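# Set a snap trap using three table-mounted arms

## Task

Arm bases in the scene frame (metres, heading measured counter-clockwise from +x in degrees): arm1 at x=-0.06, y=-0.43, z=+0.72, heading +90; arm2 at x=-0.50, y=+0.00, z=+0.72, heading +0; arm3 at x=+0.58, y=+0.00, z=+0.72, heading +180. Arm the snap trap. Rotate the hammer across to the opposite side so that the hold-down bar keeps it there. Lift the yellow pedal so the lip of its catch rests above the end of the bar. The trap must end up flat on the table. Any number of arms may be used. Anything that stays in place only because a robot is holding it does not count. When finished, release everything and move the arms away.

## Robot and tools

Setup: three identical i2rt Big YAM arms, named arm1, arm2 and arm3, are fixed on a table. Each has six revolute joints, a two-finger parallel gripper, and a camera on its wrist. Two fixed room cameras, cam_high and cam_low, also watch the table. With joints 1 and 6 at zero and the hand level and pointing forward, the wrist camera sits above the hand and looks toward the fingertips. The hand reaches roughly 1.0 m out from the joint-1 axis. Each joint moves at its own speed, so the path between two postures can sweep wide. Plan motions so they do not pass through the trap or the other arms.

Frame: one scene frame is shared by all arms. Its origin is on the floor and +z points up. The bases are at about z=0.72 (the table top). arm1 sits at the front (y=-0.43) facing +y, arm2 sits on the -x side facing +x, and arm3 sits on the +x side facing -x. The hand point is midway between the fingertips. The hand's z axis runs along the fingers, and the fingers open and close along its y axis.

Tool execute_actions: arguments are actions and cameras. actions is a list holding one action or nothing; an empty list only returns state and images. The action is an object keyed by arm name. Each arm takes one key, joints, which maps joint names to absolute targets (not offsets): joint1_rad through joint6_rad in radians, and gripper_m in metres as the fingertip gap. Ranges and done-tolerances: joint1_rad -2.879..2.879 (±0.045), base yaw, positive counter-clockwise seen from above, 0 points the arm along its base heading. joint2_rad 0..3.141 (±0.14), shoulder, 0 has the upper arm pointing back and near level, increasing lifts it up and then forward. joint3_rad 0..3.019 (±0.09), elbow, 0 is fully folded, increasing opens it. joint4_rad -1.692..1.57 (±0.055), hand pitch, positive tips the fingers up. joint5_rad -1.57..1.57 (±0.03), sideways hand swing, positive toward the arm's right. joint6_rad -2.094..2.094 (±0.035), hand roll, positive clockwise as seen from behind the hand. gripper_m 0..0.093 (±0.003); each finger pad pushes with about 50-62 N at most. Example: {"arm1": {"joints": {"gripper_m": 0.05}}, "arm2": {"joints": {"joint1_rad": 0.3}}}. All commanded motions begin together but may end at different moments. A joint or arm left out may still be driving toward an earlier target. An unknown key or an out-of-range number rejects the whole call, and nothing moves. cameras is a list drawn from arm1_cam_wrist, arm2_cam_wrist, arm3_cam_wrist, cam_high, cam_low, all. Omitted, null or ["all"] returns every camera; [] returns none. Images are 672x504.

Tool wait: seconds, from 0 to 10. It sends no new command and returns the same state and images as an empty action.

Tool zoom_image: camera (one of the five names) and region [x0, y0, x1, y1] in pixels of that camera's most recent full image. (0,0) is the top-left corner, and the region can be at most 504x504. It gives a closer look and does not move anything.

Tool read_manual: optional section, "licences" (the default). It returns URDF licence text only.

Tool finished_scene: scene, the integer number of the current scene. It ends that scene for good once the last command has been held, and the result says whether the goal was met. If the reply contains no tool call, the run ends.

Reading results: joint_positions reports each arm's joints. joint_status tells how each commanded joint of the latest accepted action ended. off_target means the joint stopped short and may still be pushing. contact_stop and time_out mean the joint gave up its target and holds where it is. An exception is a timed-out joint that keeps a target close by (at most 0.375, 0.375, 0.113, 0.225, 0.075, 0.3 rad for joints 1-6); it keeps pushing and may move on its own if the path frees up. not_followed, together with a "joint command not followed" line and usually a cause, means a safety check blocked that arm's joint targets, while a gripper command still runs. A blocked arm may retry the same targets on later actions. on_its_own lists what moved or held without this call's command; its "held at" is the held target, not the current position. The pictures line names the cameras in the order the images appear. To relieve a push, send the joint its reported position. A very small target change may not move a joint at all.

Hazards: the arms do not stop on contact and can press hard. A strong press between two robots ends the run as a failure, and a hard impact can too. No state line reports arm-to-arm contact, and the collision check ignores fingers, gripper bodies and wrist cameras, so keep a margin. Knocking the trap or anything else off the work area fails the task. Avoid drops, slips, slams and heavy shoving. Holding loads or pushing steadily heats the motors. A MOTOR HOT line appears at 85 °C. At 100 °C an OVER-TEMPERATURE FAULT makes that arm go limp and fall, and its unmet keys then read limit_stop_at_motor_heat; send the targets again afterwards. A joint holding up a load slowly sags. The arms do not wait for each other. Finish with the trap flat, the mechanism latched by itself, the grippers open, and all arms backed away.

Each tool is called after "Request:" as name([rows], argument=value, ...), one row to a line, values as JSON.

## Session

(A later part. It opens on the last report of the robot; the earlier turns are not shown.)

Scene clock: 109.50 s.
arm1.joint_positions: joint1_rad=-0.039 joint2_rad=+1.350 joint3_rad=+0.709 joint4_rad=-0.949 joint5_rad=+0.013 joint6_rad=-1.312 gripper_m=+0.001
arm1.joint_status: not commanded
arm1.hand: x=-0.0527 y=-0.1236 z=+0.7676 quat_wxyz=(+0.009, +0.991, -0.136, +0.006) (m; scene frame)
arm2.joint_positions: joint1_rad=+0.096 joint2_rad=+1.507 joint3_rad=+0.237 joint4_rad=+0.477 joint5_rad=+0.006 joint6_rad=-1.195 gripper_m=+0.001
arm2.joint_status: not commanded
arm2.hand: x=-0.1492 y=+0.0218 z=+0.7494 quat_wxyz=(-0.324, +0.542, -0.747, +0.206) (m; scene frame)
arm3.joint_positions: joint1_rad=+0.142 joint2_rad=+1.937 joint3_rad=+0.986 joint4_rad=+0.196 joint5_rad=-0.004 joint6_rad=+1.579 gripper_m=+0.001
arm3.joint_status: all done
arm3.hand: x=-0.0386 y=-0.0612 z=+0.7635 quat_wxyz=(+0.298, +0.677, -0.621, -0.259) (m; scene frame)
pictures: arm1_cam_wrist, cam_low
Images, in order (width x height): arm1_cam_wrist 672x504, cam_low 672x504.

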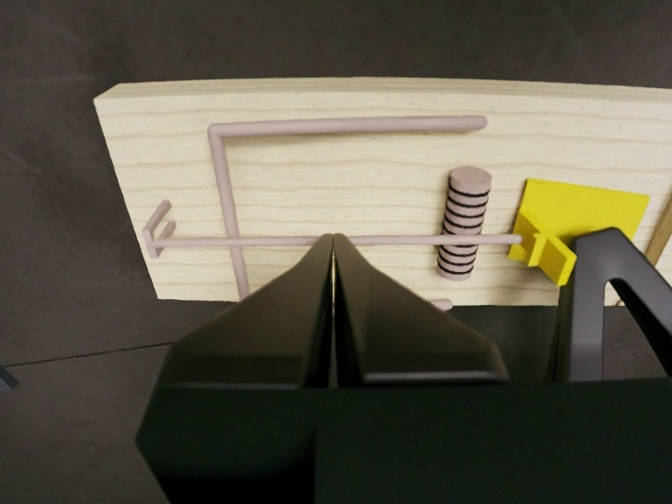

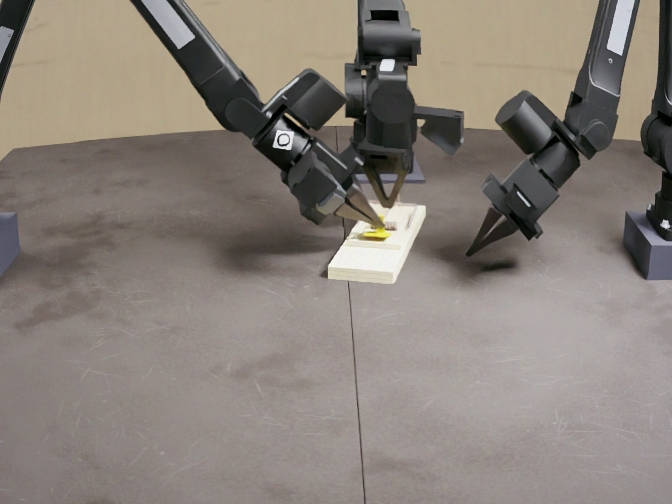

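Request:
execute_actions([
  {"arm1":{"joints":{"joint2_rad":1.46,"joint3_rad":0.65}},"arm3":{"joints":{"joint1_rad":0.162}}},
], cameras=["arm1_cam_wrist"])

Request:
zoom_image(camera="arm1_cam_wrist", region=[430, 150, 670, 330])

Scene clock: 110.27 s.
arm1.joint_positions: joint1_rad=-0.039 joint2_rad=+1.353 joint3_rad=+0.708 joint4_rad=-0.949 joint5_rad=+0.013 joint6_rad=-1.312 gripper_m=+0.001
arm1.joint_status: all done
arm1.hand: x=-0.0527 y=-0.1240 z=+0.7666 quat_wxyz=(+0.011, +0.991, -0.136, +0.006) (m; scene frame)
arm2.joint_positions: joint1_rad=+0.096 joint2_rad=+1.507 joint3_rad=+0.237 joint4_rad=+0.477 joint5_rad=+0.006 joint6_rad=-1.195 gripper_m=+0.001
arm2.joint_status: not commanded
arm2.hand: x=-0.1492 y=+0.0218 z=+0.7494 quat_wxyz=(-0.324, +0.542, -0.747, +0.206) (m; scene frame)
arm3.joint_positions: joint1_rad=+0.142 joint2_rad=+1.937 joint3_rad=+0.986 joint4_rad=+0.195 joint5_rad=-0.004 joint6_rad=+1.579 gripper_m=+0.001
arm3.joint_status: all done
arm3.hand: x=-0.0385 y=-0.0612 z=+0.7634 quat_wxyz=(+0.298, +0.677, -0.621, -0.259) (m; scene frame)
pictures: arm1_cam_wrist
Images, in order (width x height): arm1_cam_wrist 672x504.

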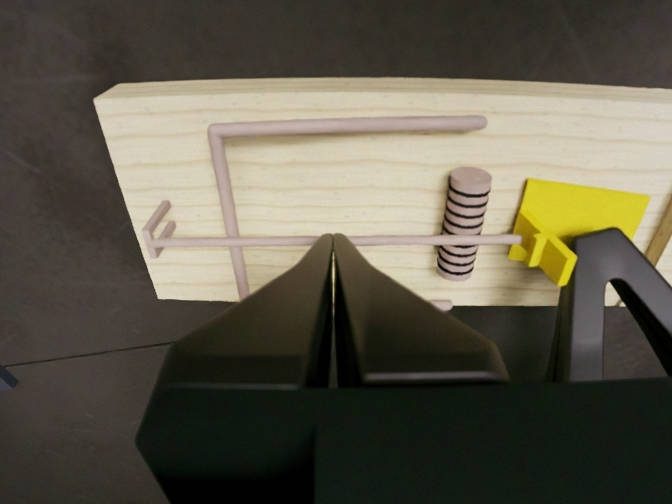

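Region (430, 150, 670, 330) of arm1_cam_wrist's 672x504 image, scaled by 2.100, with more detail than that image has; it fills the top 378 rows of this view, and the rest is white.

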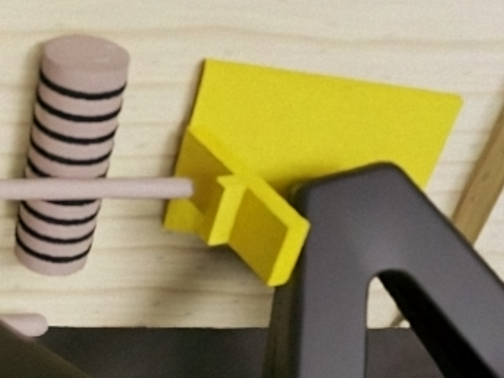

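Request:
execute_actions([
  {"arm1":{"joints":{"joint2_rad":1.31,"joint3_rad":0.72}}},
])

Request:
execute_actions([
  {"arm1":{"joints":{"joint2_rad":1.2,"joint3_rad":0.78}}},
])

Scene clock: 112.60 s.
arm1.joint_positions: joint1_rad=-0.039 joint2_rad=+1.301 joint3_rad=+0.710 joint4_rad=-0.948 joint5_rad=+0.013 joint6_rad=-1.312 gripper_m=+0.001
arm1.joint_status: all done
arm1.hand: x=-0.0526 y=-0.1188 z=+0.7822 quat_wxyz=(-0.017, +0.991, -0.136, +0.003) (m; scene frame)
arm2.joint_positions: joint1_rad=+0.096 joint2_rad=+1.507 joint3_rad=+0.237 joint4_rad=+0.477 joint5_rad=+0.006 joint6_rad=-1.195 gripper_m=+0.001
arm2.joint_status: not commanded
arm2.hand: x=-0.1492 y=+0.0218 z=+0.7494 quat_wxyz=(-0.324, +0.542, -0.747, +0.206) (m; scene frame)
arm3.joint_positions: joint1_rad=+0.155 joint2_rad=+1.937 joint3_rad=+0.986 joint4_rad=+0.195 joint5_rad=-0.004 joint6_rad=+1.578 gripper_m=+0.001
arm3.joint_status: not commanded
arm3.hand: x=-0.0376 y=-0.0692 z=+0.7635 quat_wxyz=(+0.300, +0.681, -0.616, -0.257) (m; scene frame)
pictures: arm1_cam_wrist, arm2_cam_wrist, arm3_cam_wrist, cam_high, cam_low
Images, in order (width x height): arm1_cam_wrist 672x504, arm2_cam_wrist 672x504, arm3_cam_wrist 672x504, cam_high 672x504, cam_low 672x504.

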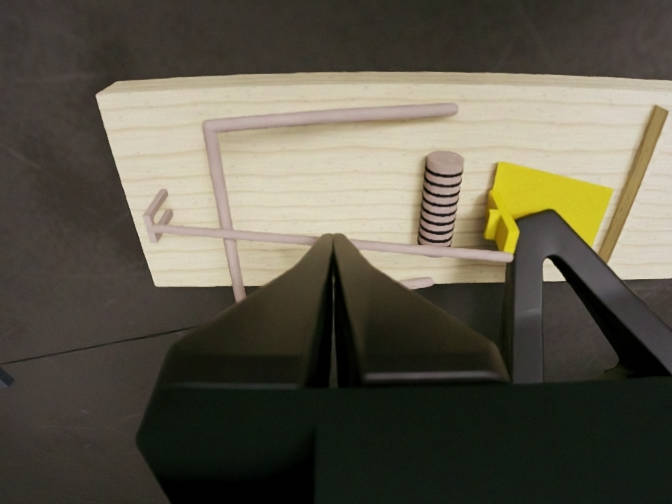

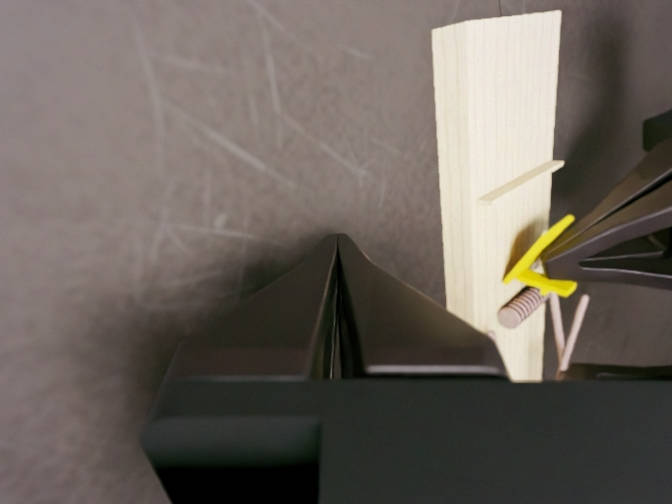

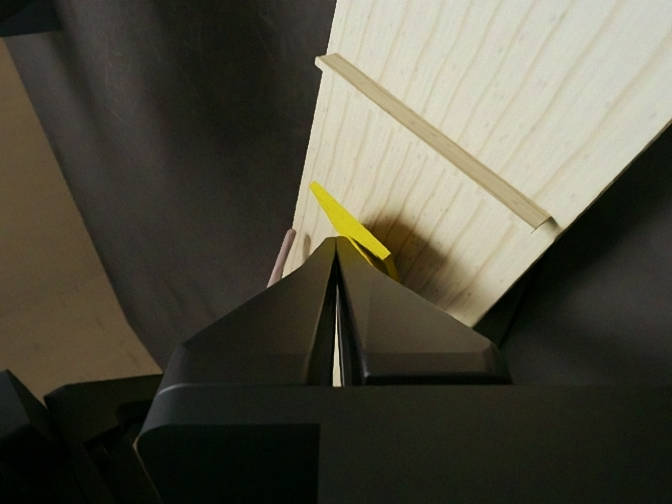

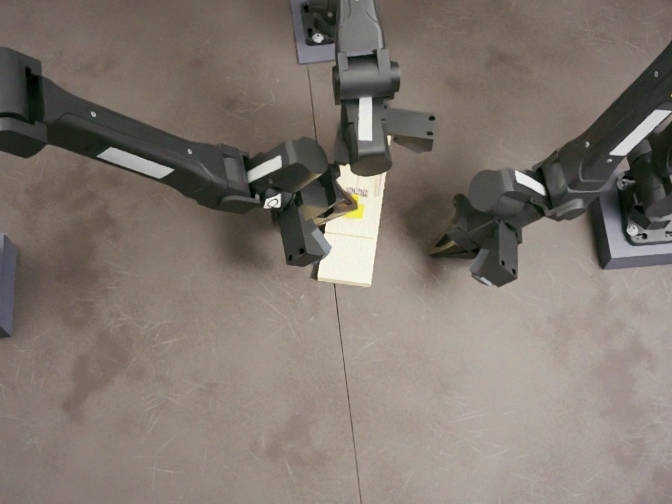

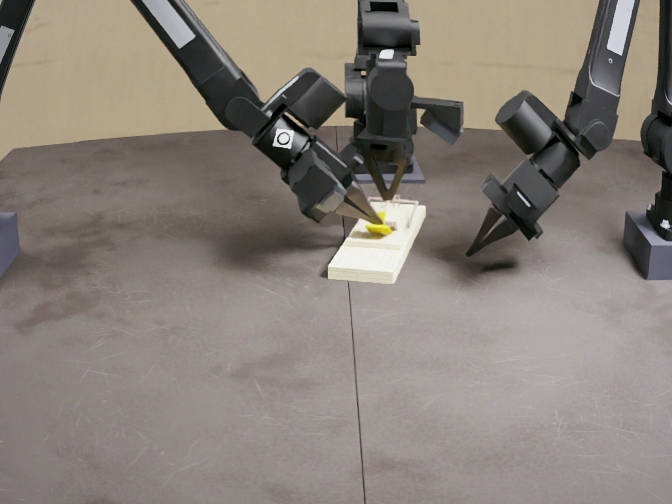

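Scene clock: 113.37 s.
arm1.joint_positions: joint1_rad=-0.039 joint2_rad=+1.183 joint3_rad=+0.732 joint4_rad=-0.948 joint5_rad=+0.011 joint6_rad=-1.312 gripper_m=+0.001
arm1.joint_status: all done
arm1.hand: x=-0.0525 y=-0.1028 z=+0.8251 quat_wxyz=(-0.086, +0.987, -0.136, -0.006) (m; scene frame)
arm2.joint_positions: joint1_rad=+0.096 joint2_rad=+1.507 joint3_rad=+0.237 joint4_rad=+0.477 joint5_rad=+0.006 joint6_rad=-1.195 gripper_m=+0.001
arm2.joint_status: not commanded
arm2.hand: x=-0.1492 y=+0.0218 z=+0.7494 quat_wxyz=(-0.324, +0.542, -0.747, +0.206) (m; scene frame)
arm3.joint_positions: joint1_rad=+0.155 joint2_rad=+1.937 joint3_rad=+0.986 joint4_rad=+0.195 joint5_rad=-0.004 joint6_rad=+1.578 gripper_m=+0.001
arm3.joint_status: not commanded
arm3.hand: x=-0.0376 y=-0.0692 z=+0.7635 quat_wxyz=(+0.300, +0.681, -0.616, -0.257) (m; scene frame)
pictures: arm1_cam_wrist, arm2_cam_wrist, arm3_cam_wrist, cam_high, cam_low
Images, in order (width x height): arm1_cam_wrist 672x504, arm2_cam_wrist 672x504, arm3_cam_wrist 672x504, cam_high 672x504, cam_low 672x504.

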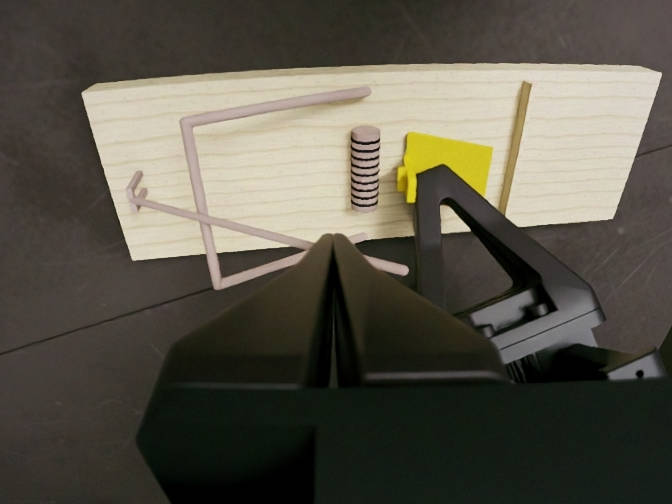

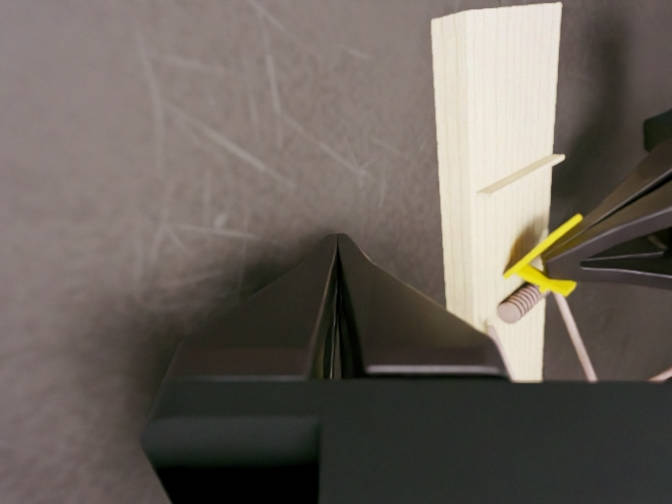

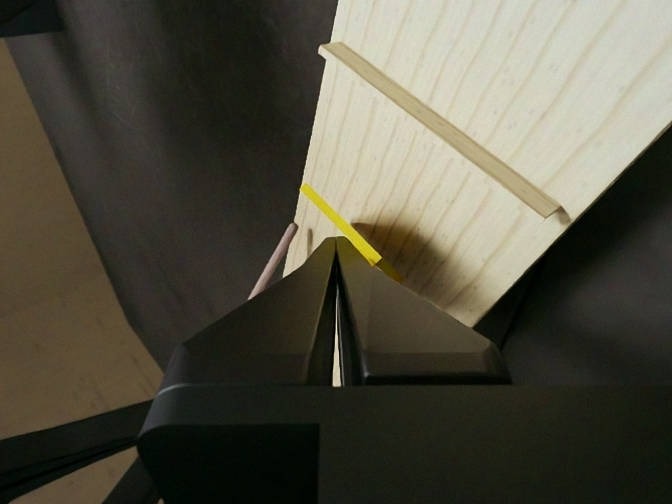

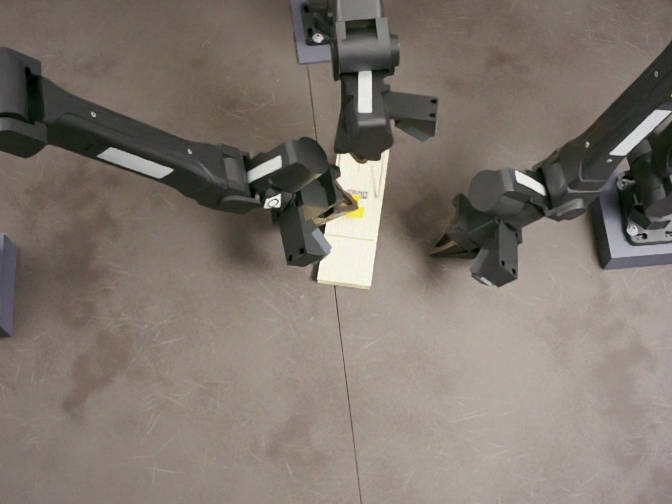

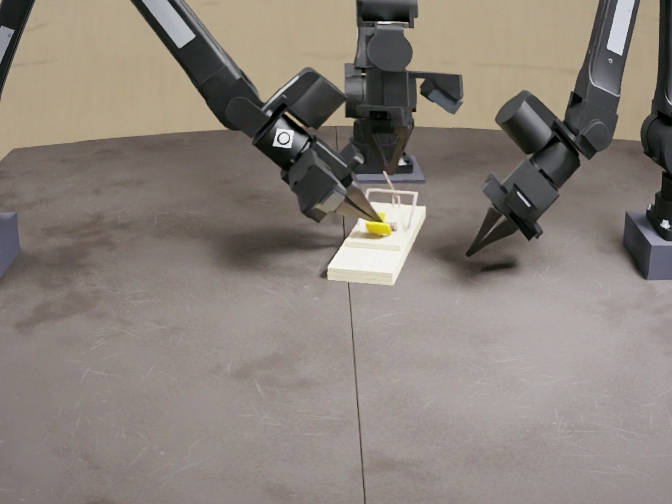

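Request:
execute_actions([
  {"arm1":{"joints":{"joint2_rad":1.31,"joint3_rad":0.68}},"arm3":{"joints":{"joint1_rad":0.105}}},
], cameras=[])

Request:
execute_actions([
  {"arm1":{"joints":{"joint2_rad":1.44,"joint3_rad":0.66}}},
], cameras=["arm1_cam_wrist","arm2_cam_wrist","arm3_cam_wrist"])

Request:
zoom_image(camera="arm2_cam_wrist", region=[460,180,672,380])

Scene clock: 114.53 s.
arm1.joint_positions: joint1_rad=-0.039 joint2_rad=+1.206 joint3_rad=+0.732 joint4_rad=-0.948 joint5_rad=+0.011 joint6_rad=-1.312 gripper_m=+0.001
arm1.joint_status: all done
arm1.hand: x=-0.0526 y=-0.1036 z=+0.8182 quat_wxyz=(-0.075, +0.988, -0.136, -0.005) (m; scene frame)
arm2.joint_positions: joint1_rad=+0.096 joint2_rad=+1.507 joint3_rad=+0.237 joint4_rad=+0.477 joint5_rad=+0.006 joint6_rad=-1.195 gripper_m=+0.001
arm2.joint_status: not commanded
arm2.hand: x=-0.1492 y=+0.0218 z=+0.7494 quat_wxyz=(-0.324, +0.542, -0.747, +0.206) (m; scene frame)
arm3.joint_positions: joint1_rad=+0.102 joint2_rad=+1.937 joint3_rad=+0.986 joint4_rad=+0.195 joint5_rad=-0.005 joint6_rad=+1.578 gripper_m=+0.001
arm3.joint_status: all done
arm3.hand: x=-0.0404 y=-0.0366 z=+0.7631 quat_wxyz=(+0.293, +0.665, -0.634, -0.265) (m; scene frame)
pictures: none
No camera images: the call's "cameras" was empty. Leave "cameras" out to get every camera's image.

Scene clock: 115.27 s.
arm1.joint_positions: joint1_rad=-0.039 joint2_rad=+1.368 joint3_rad=+0.724 joint4_rad=-0.942 joint5_rad=+0.010 joint6_rad=-1.314 gripper_m=+0.001
arm1.joint_status: all done
arm1.hand: x=-0.0530 y=-0.1166 z=+0.7668 quat_wxyz=(+0.007, +0.991, -0.135, +0.005) (m; scene frame)
arm2.joint_positions: joint1_rad=+0.096 joint2_rad=+1.507 joint3_rad=+0.237 joint4_rad=+0.477 joint5_rad=+0.006 joint6_rad=-1.195 gripper_m=+0.001
arm2.joint_status: not commanded
arm2.hand: x=-0.1492 y=+0.0218 z=+0.7494 quat_wxyz=(-0.324, +0.542, -0.747, +0.206) (m; scene frame)
arm3.joint_positions: joint1_rad=+0.102 joint2_rad=+1.937 joint3_rad=+0.986 joint4_rad=+0.195 joint5_rad=-0.005 joint6_rad=+1.578 gripper_m=+0.001
arm3.joint_status: not commanded
arm3.hand: x=-0.0404 y=-0.0366 z=+0.7631 quat_wxyz=(+0.293, +0.665, -0.634, -0.265) (m; scene frame)
pictures: arm1_cam_wrist, arm2_cam_wrist, arm3_cam_wrist
Images, in order (width x height): arm1_cam_wrist 672x504, arm2_cam_wrist 672x504, arm3_cam_wrist 672x504.

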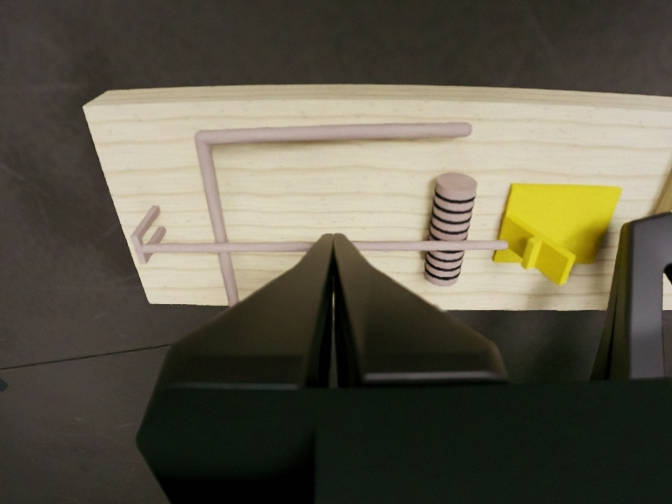

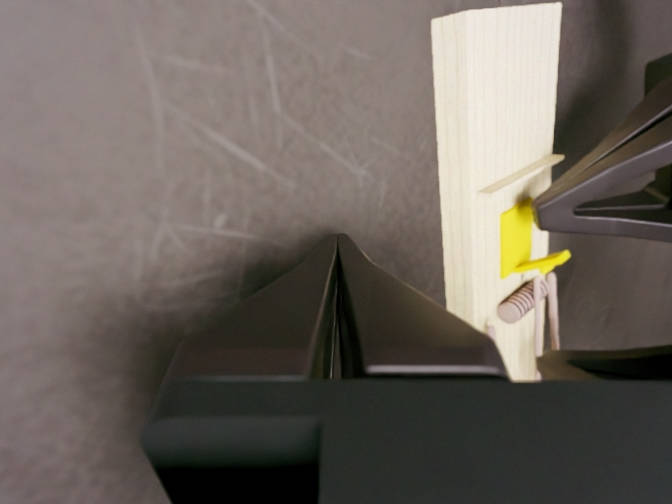

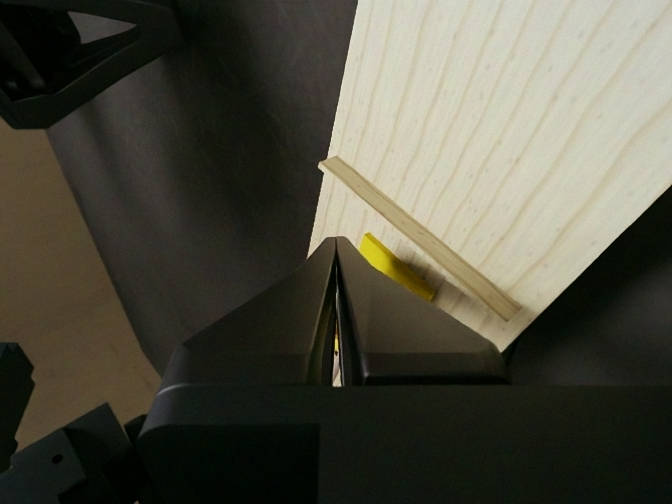

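Region (460, 180, 672, 380) of arm2_cam_wrist's 672x504 image, scaled by 2.377, with more detail than that image has; it fills the top 475 rows of this view, and the rest is white.

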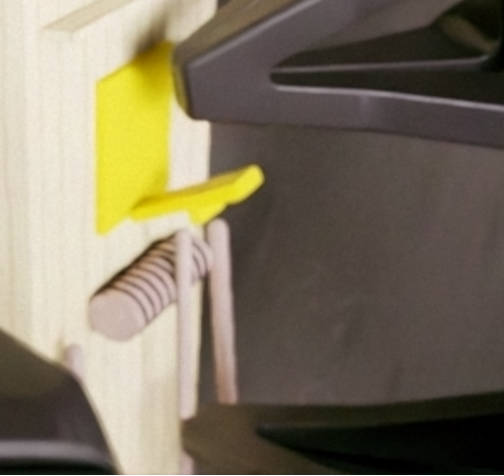

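Request:
execute_actions([
  {"arm3":{"joints":{"joint1_rad":0.145}}},
], cameras=["arm1_cam_wrist","arm2_cam_wrist"])

Request:
zoom_image(camera="arm2_cam_wrist", region=[460,180,672,380])

Request:
zoom_image(camera="arm1_cam_wrist", region=[400,160,640,340])

Scene clock: 116.13 s.
arm1.joint_positions: joint1_rad=-0.039 joint2_rad=+1.367 joint3_rad=+0.723 joint4_rad=-0.942 joint5_rad=+0.010 joint6_rad=-1.314 gripper_m=+0.001
arm1.joint_status: not commanded
arm1.hand: x=-0.0531 y=-0.1168 z=+0.7669 quat_wxyz=(+0.007, +0.991, -0.135, +0.005) (m; scene frame)
arm2.joint_positions: joint1_rad=+0.096 joint2_rad=+1.507 joint3_rad=+0.237 joint4_rad=+0.477 joint5_rad=+0.006 joint6_rad=-1.195 gripper_m=+0.001
arm2.joint_status: not commanded
arm2.hand: x=-0.1492 y=+0.0218 z=+0.7494 quat_wxyz=(-0.324, +0.542, -0.747, +0.206) (m; scene frame)
arm3.joint_positions: joint1_rad=+0.132 joint2_rad=+1.937 joint3_rad=+0.986 joint4_rad=+0.195 joint5_rad=+0.000 joint6_rad=+1.581 gripper_m=+0.001
arm3.joint_status: all done
arm3.hand: x=-0.0389 y=-0.0541 z=+0.7630 quat_wxyz=(+0.295, +0.673, -0.626, -0.261) (m; scene frame)
pictures: arm1_cam_wrist, arm2_cam_wrist
Images, in order (width x height): arm1_cam_wrist 672x504, arm2_cam_wrist 672x504.

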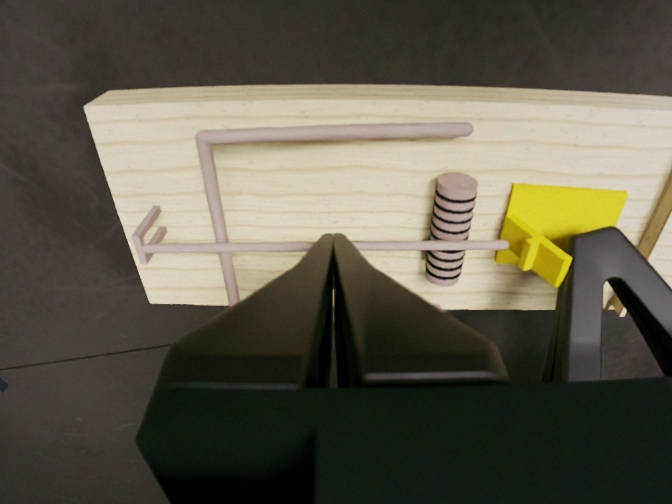

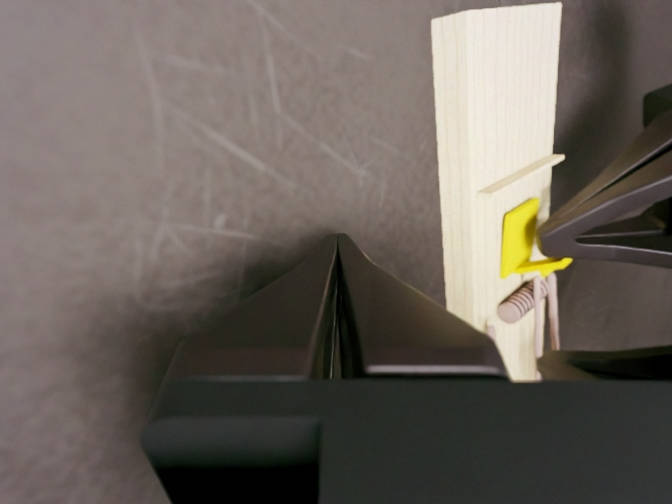

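Region (460, 180, 672, 380) of arm2_cam_wrist's 672x504 image, scaled by 2.377, with more detail than that image has; it fills the top 475 rows of this view, and the rest is white.

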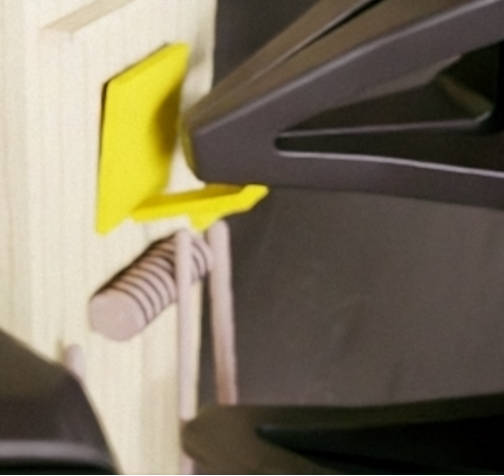

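Region (400, 160, 640, 340) of arm1_cam_wrist's 672x504 image, scaled by 2.100, with more detail than that image has; it fills the top 378 rows of this view, and the rest is white.

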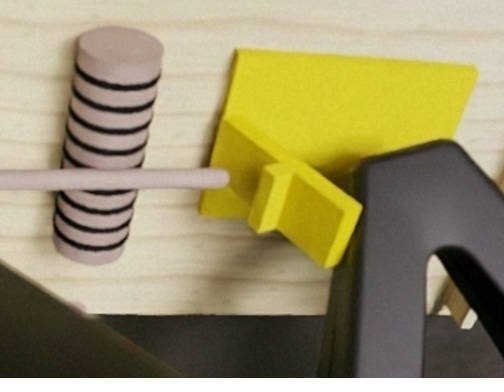

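Request:
execute_actions([
  {"arm3":{"joints":{"joint1_rad":0.158}}},
], cameras=["arm1_cam_wrist"])

Request:
execute_actions([
  {"arm1":{"joints":{"joint2_rad":1.35,"joint3_rad":0.72}}},
], cameras=["arm1_cam_wrist"])

Request:
zoom_image(camera="arm1_cam_wrist", region=[400,160,640,340])

Scene clock: 116.77 s.
arm1.joint_positions: joint1_rad=-0.039 joint2_rad=+1.367 joint3_rad=+0.723 joint4_rad=-0.942 joint5_rad=+0.010 joint6_rad=-1.314 gripper_m=+0.001
arm1.joint_status: not commanded
arm1.hand: x=-0.0531 y=-0.1168 z=+0.7669 quat_wxyz=(+0.007, +0.991, -0.135, +0.005) (m; scene frame)
arm2.joint_positions: joint1_rad=+0.096 joint2_rad=+1.507 joint3_rad=+0.237 joint4_rad=+0.477 joint5_rad=+0.006 joint6_rad=-1.195 gripper_m=+0.001
arm2.joint_status: not commanded
arm2.hand: x=-0.1492 y=+0.0218 z=+0.7494 quat_wxyz=(-0.324, +0.542, -0.747, +0.206) (m; scene frame)
arm3.joint_positions: joint1_rad=+0.132 joint2_rad=+1.937 joint3_rad=+0.986 joint4_rad=+0.195 joint5_rad=+0.000 joint6_rad=+1.581 gripper_m=+0.001
arm3.joint_status: all done
arm3.hand: x=-0.0389 y=-0.0541 z=+0.7630 quat_wxyz=(+0.295, +0.673, -0.626, -0.261) (m; scene frame)
pictures: arm1_cam_wrist
Images, in order (width x height): arm1_cam_wrist 672x504.

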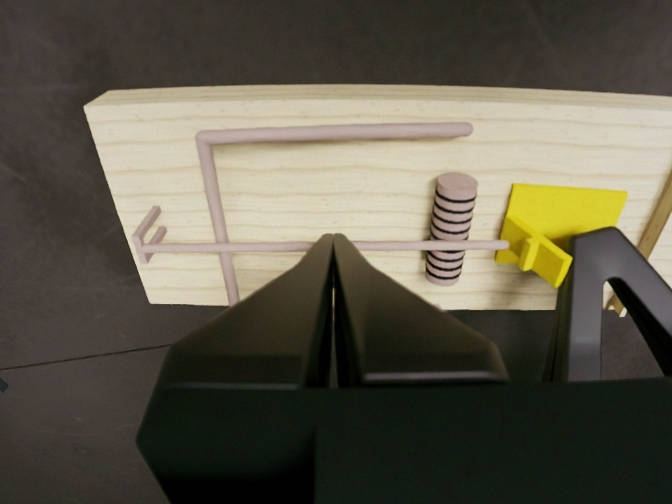

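Scene clock: 117.53 s.
arm1.joint_positions: joint1_rad=-0.039 joint2_rad=+1.345 joint3_rad=+0.723 joint4_rad=-0.941 joint5_rad=+0.010 joint6_rad=-1.314 gripper_m=+0.001
arm1.joint_status: all done
arm1.hand: x=-0.0530 y=-0.1144 z=+0.7735 quat_wxyz=(-0.005, +0.991, -0.136, +0.003) (m; scene frame)
arm2.joint_positions: joint1_rad=+0.096 joint2_rad=+1.507 joint3_rad=+0.237 joint4_rad=+0.477 joint5_rad=+0.006 joint6_rad=-1.195 gripper_m=+0.001
arm2.joint_status: not commanded
arm2.hand: x=-0.1492 y=+0.0218 z=+0.7494 quat_wxyz=(-0.324, +0.542, -0.747, +0.206) (m; scene frame)
arm3.joint_positions: joint1_rad=+0.137 joint2_rad=+1.937 joint3_rad=+0.986 joint4_rad=+0.195 joint5_rad=+0.000 joint6_rad=+1.581 gripper_m=+0.001
arm3.joint_status: not commanded
arm3.hand: x=-0.0387 y=-0.0573 z=+0.7630 quat_wxyz=(+0.296, +0.674, -0.624, -0.260) (m; scene frame)
pictures: arm1_cam_wrist
Images, in order (width x height): arm1_cam_wrist 672x504.

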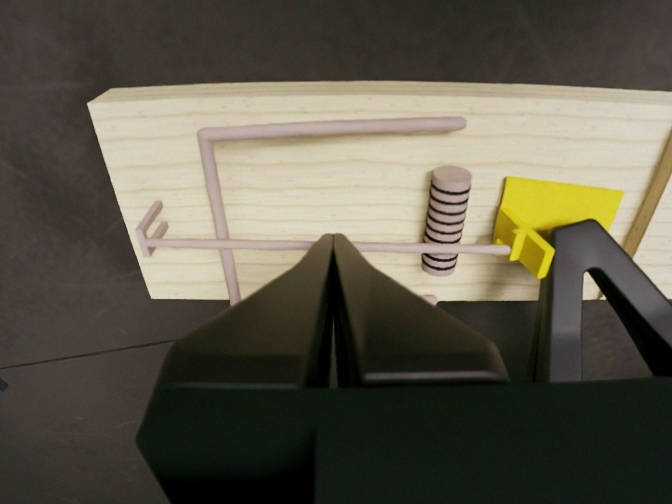

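Region (400, 160, 640, 340) of arm1_cam_wrist's 672x504 image, scaled by 2.100, with more detail than that image has; it fills the top 378 rows of this view, and the rest is white.

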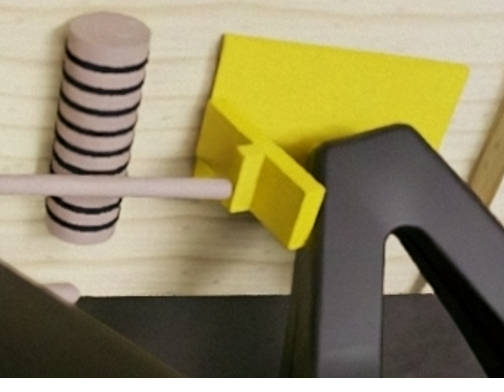

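Request:
execute_actions([
  {"arm1":{"joints":{"joint2_rad":1.44}}},
], cameras=[])

Request:
execute_actions([
  {"arm3":{"joints":{"joint1_rad":0.185}}},
], cameras=["arm1_cam_wrist"])

Request:
zoom_image(camera="arm1_cam_wrist", region=[400,160,640,340])

Scene clock: 118.33 s.
arm1.joint_positions: joint1_rad=-0.039 joint2_rad=+1.370 joint3_rad=+0.727 joint4_rad=-0.944 joint5_rad=+0.010 joint6_rad=-1.314 gripper_m=+0.001
arm1.joint_status: all done
arm1.hand: x=-0.0531 y=-0.1155 z=+0.7675 quat_wxyz=(+0.007, +0.991, -0.135, +0.005) (m; scene frame)
arm2.joint_positions: joint1_rad=+0.096 joint2_rad=+1.507 joint3_rad=+0.237 joint4_rad=+0.477 joint5_rad=+0.006 joint6_rad=-1.195 gripper_m=+0.001
arm2.joint_status: not commanded
arm2.hand: x=-0.1492 y=+0.0218 z=+0.7494 quat_wxyz=(-0.324, +0.542, -0.747, +0.206) (m; scene frame)
arm3.joint_positions: joint1_rad=+0.137 joint2_rad=+1.946 joint3_rad=+0.986 joint4_rad=+0.190 joint5_rad=+0.000 joint6_rad=+1.581 gripper_m=+0.001
arm3.joint_status: not commanded
arm3.hand: x=-0.0366 y=-0.0571 z=+0.7570 quat_wxyz=(+0.292, +0.677, -0.626, -0.256) (m; scene frame)
pictures: none
No camera images: the call's "cameras" was empty. Leave "cameras" out to get every camera's image.

Scene clock: 119.90 s.
arm1.joint_positions: joint1_rad=-0.039 joint2_rad=+1.370 joint3_rad=+0.727 joint4_rad=-0.944 joint5_rad=+0.010 joint6_rad=-1.314 gripper_m=+0.001
arm1.joint_status: not commanded
arm1.hand: x=-0.0531 y=-0.1155 z=+0.7675 quat_wxyz=(+0.007, +0.991, -0.135, +0.005) (m; scene frame)
arm2.joint_positions: joint1_rad=+0.096 joint2_rad=+1.507 joint3_rad=+0.237 joint4_rad=+0.477 joint5_rad=+0.006 joint6_rad=-1.195 gripper_m=+0.001
arm2.joint_status: not commanded
arm2.hand: x=-0.1492 y=+0.0218 z=+0.7494 quat_wxyz=(-0.324, +0.542, -0.747, +0.206) (m; scene frame)
arm3.joint_positions: joint1_rad=+0.138 joint2_rad=+1.946 joint3_rad=+0.986 joint4_rad=+0.190 joint5_rad=+0.001 joint6_rad=+1.581 gripper_m=+0.001
arm3.joint_status: joint1_rad time_out (moved +0.001 of +0.048)
arm3.on_its_own: joint1_rad reads +0.138 and still pushes toward +0.185 since a time_out
arm3.hand: x=-0.0365 y=-0.0577 z=+0.7570 quat_wxyz=(+0.292, +0.677, -0.625, -0.257) (m; scene frame)
pictures: arm1_cam_wrist
Images, in order (width x height): arm1_cam_wrist 672x504.

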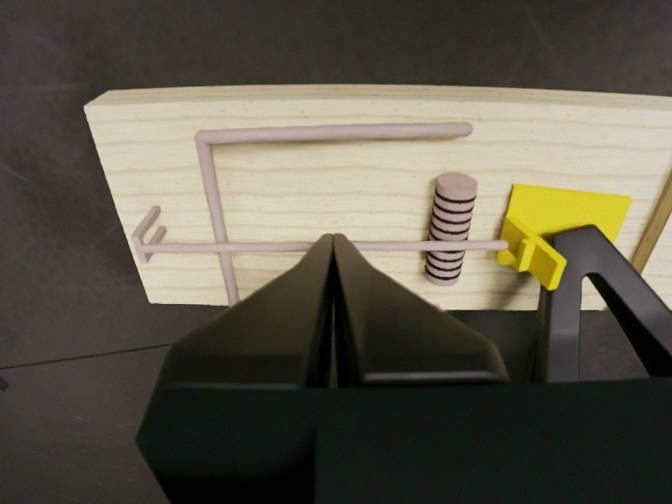

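Region (400, 160, 640, 340) of arm1_cam_wrist's 672x504 image, scaled by 2.100, with more detail than that image has; it fills the top 378 rows of this view, and the rest is white.

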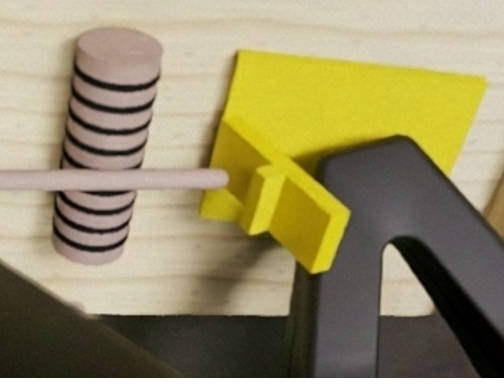

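Request:
execute_actions([
  {"arm3":{"joints":{"joint1_rad":0.165,"joint2_rad":1.925,"joint4_rad":0.21}}},
], cameras=["arm1_cam_wrist"])

Request:
zoom_image(camera="arm1_cam_wrist", region=[400,160,640,340])

Scene clock: 120.57 s.
arm1.joint_positions: joint1_rad=-0.039 joint2_rad=+1.370 joint3_rad=+0.727 joint4_rad=-0.944 joint5_rad=+0.010 joint6_rad=-1.314 gripper_m=+0.001
arm1.joint_status: not commanded
arm1.hand: x=-0.0531 y=-0.1155 z=+0.7675 quat_wxyz=(+0.007, +0.991, -0.135, +0.005) (m; scene frame)
arm2.joint_positions: joint1_rad=+0.096 joint2_rad=+1.507 joint3_rad=+0.237 joint4_rad=+0.477 joint5_rad=+0.006 joint6_rad=-1.195 gripper_m=+0.001
arm2.joint_status: not commanded
arm2.hand: x=-0.1492 y=+0.0218 z=+0.7494 quat_wxyz=(-0.324, +0.542, -0.747, +0.206) (m; scene frame)
arm3.joint_positions: joint1_rad=+0.138 joint2_rad=+1.946 joint3_rad=+0.986 joint4_rad=+0.190 joint5_rad=+0.001 joint6_rad=+1.581 gripper_m=+0.001
arm3.joint_status: all done
arm3.hand: x=-0.0365 y=-0.0577 z=+0.7570 quat_wxyz=(+0.292, +0.677, -0.625, -0.257) (m; scene frame)
pictures: arm1_cam_wrist
Images, in order (width x height): arm1_cam_wrist 672x504.

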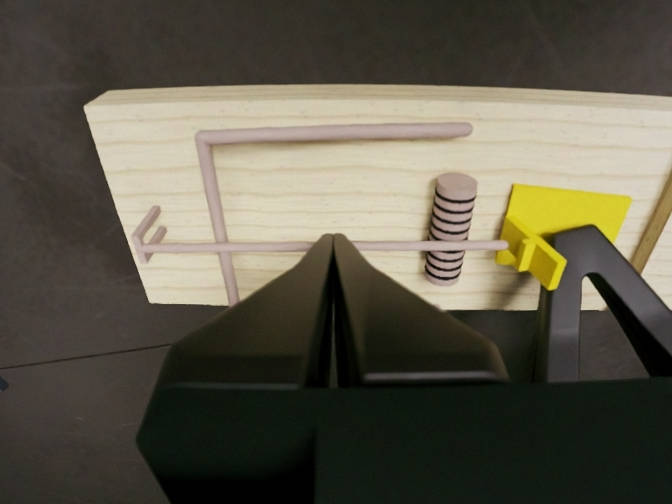

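Region (400, 160, 640, 340) of arm1_cam_wrist's 672x504 image, scaled by 2.100, with more detail than that image has; it fills the top 378 rows of this view, and the rest is white.

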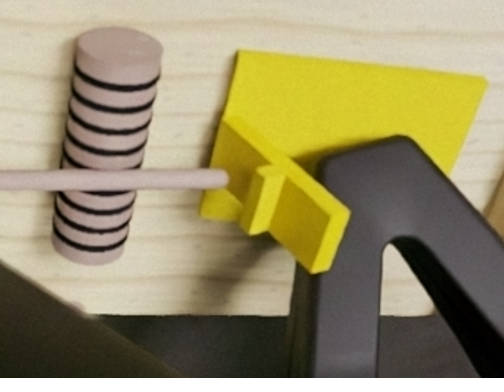

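Request:
execute_actions([
  {"arm3":{"joints":{"joint1_rad":0.17,"joint4_rad":0.27}}},
], cameras=["arm1_cam_wrist"])

Request:
zoom_image(camera="arm1_cam_wrist", region=[400,160,640,340])

Scene clock: 122.43 s.
arm1.joint_positions: joint1_rad=-0.039 joint2_rad=+1.370 joint3_rad=+0.727 joint4_rad=-0.944 joint5_rad=+0.010 joint6_rad=-1.314 gripper_m=+0.001
arm1.joint_status: not commanded
arm1.hand: x=-0.0530 y=-0.1155 z=+0.7675 quat_wxyz=(+0.007, +0.991, -0.135, +0.005) (m; scene frame)
arm2.joint_positions: joint1_rad=+0.096 joint2_rad=+1.507 joint3_rad=+0.237 joint4_rad=+0.477 joint5_rad=+0.006 joint6_rad=-1.195 gripper_m=+0.001
arm2.joint_status: not commanded
arm2.hand: x=-0.1492 y=+0.0218 z=+0.7494 quat_wxyz=(-0.324, +0.542, -0.747, +0.206) (m; scene frame)
arm3.joint_positions: joint1_rad=+0.138 joint2_rad=+1.947 joint3_rad=+0.985 joint4_rad=+0.209 joint5_rad=+0.002 joint6_rad=+1.576 gripper_m=+0.001
arm3.joint_status: joint4_rad time_out (moved +0.019 of +0.080); the others done
arm3.on_its_own: joint4_rad reads +0.209 and still pushes toward +0.270 since a time_out
arm3.hand: x=-0.0394 y=-0.0577 z=+0.7597 quat_wxyz=(+0.297, +0.675, -0.622, -0.263) (m; scene frame)
pictures: arm1_cam_wrist
Images, in order (width x height): arm1_cam_wrist 672x504.

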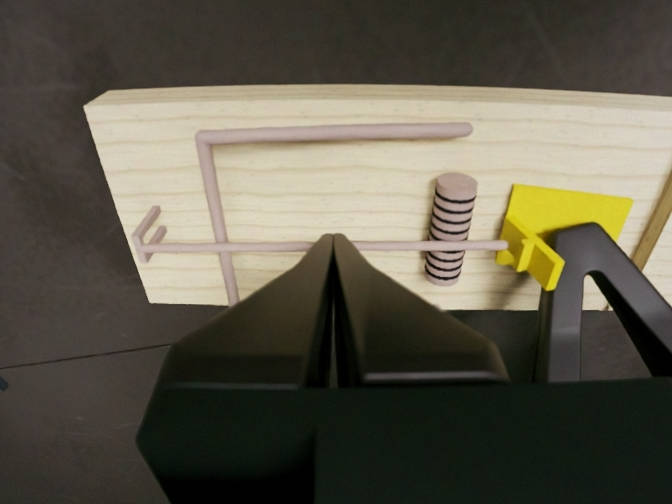

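Region (400, 160, 640, 340) of arm1_cam_wrist's 672x504 image, scaled by 2.100, with more detail than that image has; it fills the top 378 rows of this view, and the rest is white.

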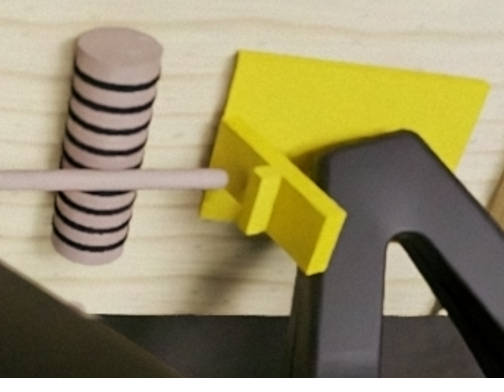

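Request:
execute_actions([
  {"arm3":{"joints":{"joint1_rad":0.11,"joint4_rad":0.235}}},
])

Scene clock: 123.37 s.
arm1.joint_positions: joint1_rad=-0.039 joint2_rad=+1.370 joint3_rad=+0.727 joint4_rad=-0.944 joint5_rad=+0.010 joint6_rad=-1.314 gripper_m=+0.001
arm1.joint_status: not commanded
arm1.hand: x=-0.0530 y=-0.1155 z=+0.7675 quat_wxyz=(+0.007, +0.991, -0.135, +0.005) (m; scene frame)
arm2.joint_positions: joint1_rad=+0.096 joint2_rad=+1.507 joint3_rad=+0.237 joint4_rad=+0.477 joint5_rad=+0.006 joint6_rad=-1.195 gripper_m=+0.001
arm2.joint_status: not commanded
arm2.hand: x=-0.1492 y=+0.0218 z=+0.7494 quat_wxyz=(-0.324, +0.542, -0.747, +0.206) (m; scene frame)
arm3.joint_positions: joint1_rad=+0.114 joint2_rad=+1.946 joint3_rad=+0.989 joint4_rad=+0.219 joint5_rad=-0.004 joint6_rad=+1.573 gripper_m=+0.001
arm3.joint_status: all done
arm3.hand: x=-0.0441 y=-0.0442 z=+0.7631 quat_wxyz=(+0.299, +0.668, -0.626, -0.270) (m; scene frame)
pictures: arm1_cam_wrist, arm2_cam_wrist, arm3_cam_wrist, cam_high, cam_low
Images, in order (width x height): arm1_cam_wrist 672x504, arm2_cam_wrist 672x504, arm3_cam_wrist 672x504, cam_high 672x504, cam_low 672x504.

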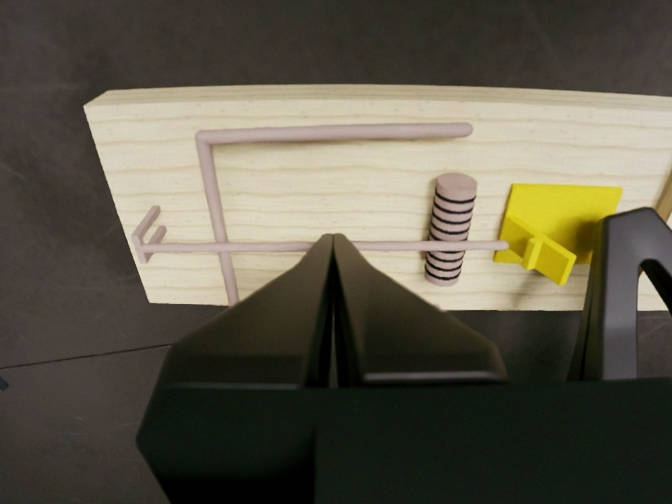

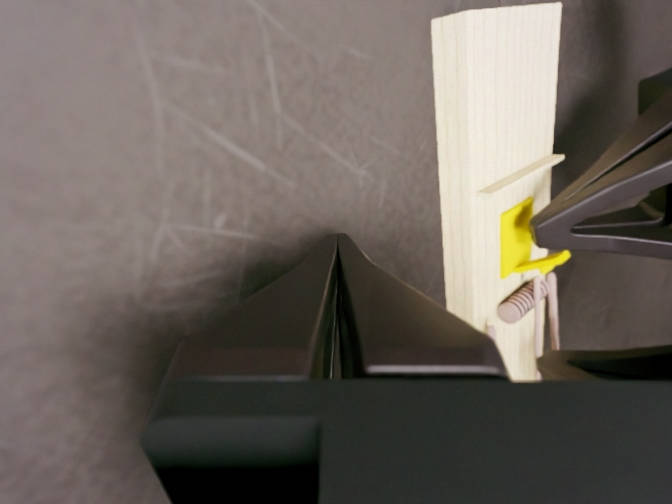

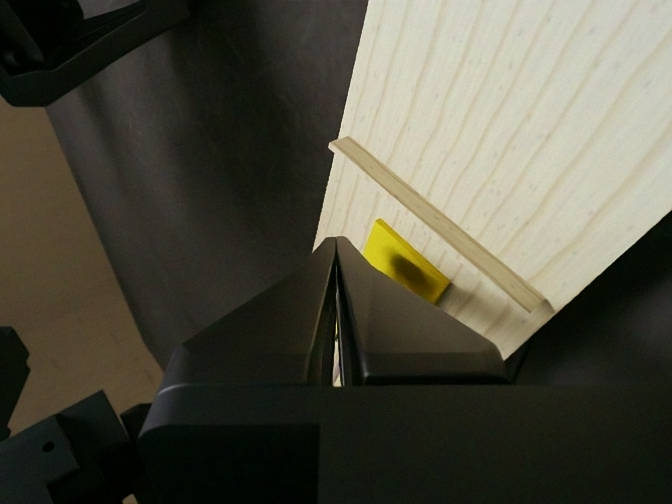

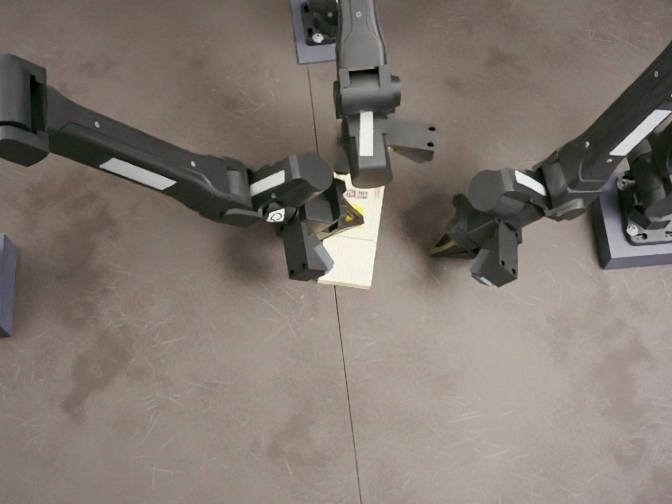

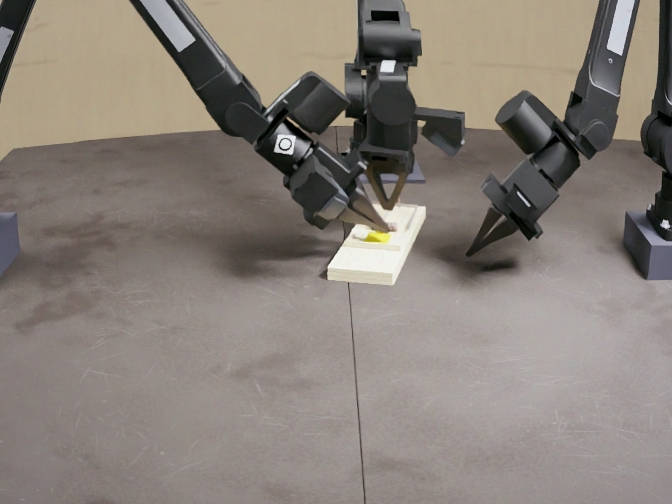

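Request:
execute_actions([
  {"arm3":{"joints":{"joint5_rad":-0.13}}},
], cameras=["arm1_cam_wrist"])

Request:
zoom_image(camera="arm1_cam_wrist", region=[400,160,640,340])

Scene clock: 124.33 s.
arm1.joint_positions: joint1_rad=-0.039 joint2_rad=+1.370 joint3_rad=+0.727 joint4_rad=-0.944 joint5_rad=+0.010 joint6_rad=-1.314 gripper_m=+0.001
arm1.joint_status: not commanded
arm1.hand: x=-0.0530 y=-0.1155 z=+0.7675 quat_wxyz=(+0.007, +0.991, -0.135, +0.005) (m; scene frame)
arm2.joint_positions: joint1_rad=+0.096 joint2_rad=+1.507 joint3_rad=+0.237 joint4_rad=+0.477 joint5_rad=+0.006 joint6_rad=-1.195 gripper_m=+0.001
arm2.joint_status: not commanded
arm2.hand: x=-0.1492 y=+0.0218 z=+0.7494 quat_wxyz=(-0.324, +0.542, -0.747, +0.206) (m; scene frame)
arm3.joint_positions: joint1_rad=+0.108 joint2_rad=+1.946 joint3_rad=+0.989 joint4_rad=+0.219 joint5_rad=-0.122 joint6_rad=+1.574 gripper_m=+0.001
arm3.joint_status: all done
arm3.hand: x=-0.0421 y=-0.0606 z=+0.7641 quat_wxyz=(+0.335, +0.680, -0.610, -0.230) (m; scene frame)
pictures: arm1_cam_wrist
Images, in order (width x height): arm1_cam_wrist 672x504.

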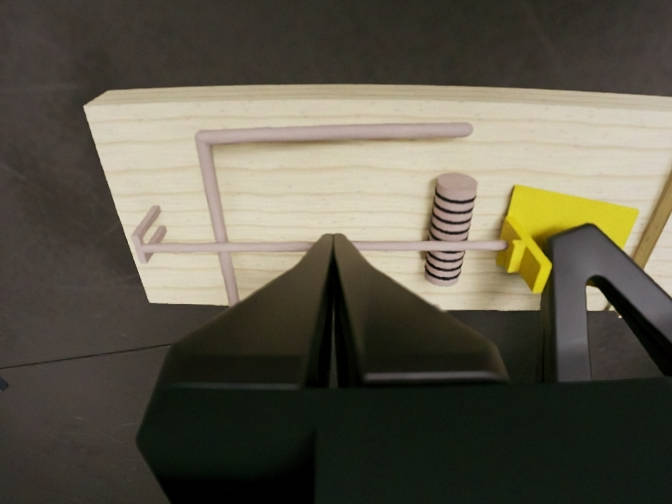

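Region (400, 160, 640, 340) of arm1_cam_wrist's 672x504 image, scaled by 2.100, with more detail than that image has; it fills the top 378 rows of this view, and the rest is white.

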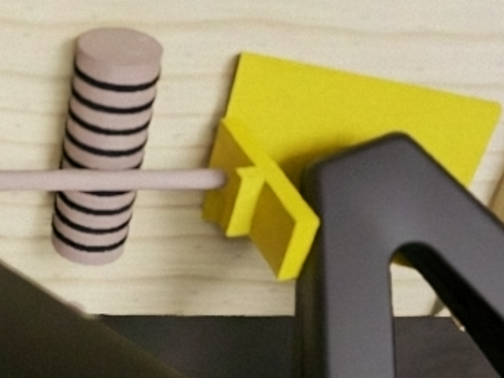

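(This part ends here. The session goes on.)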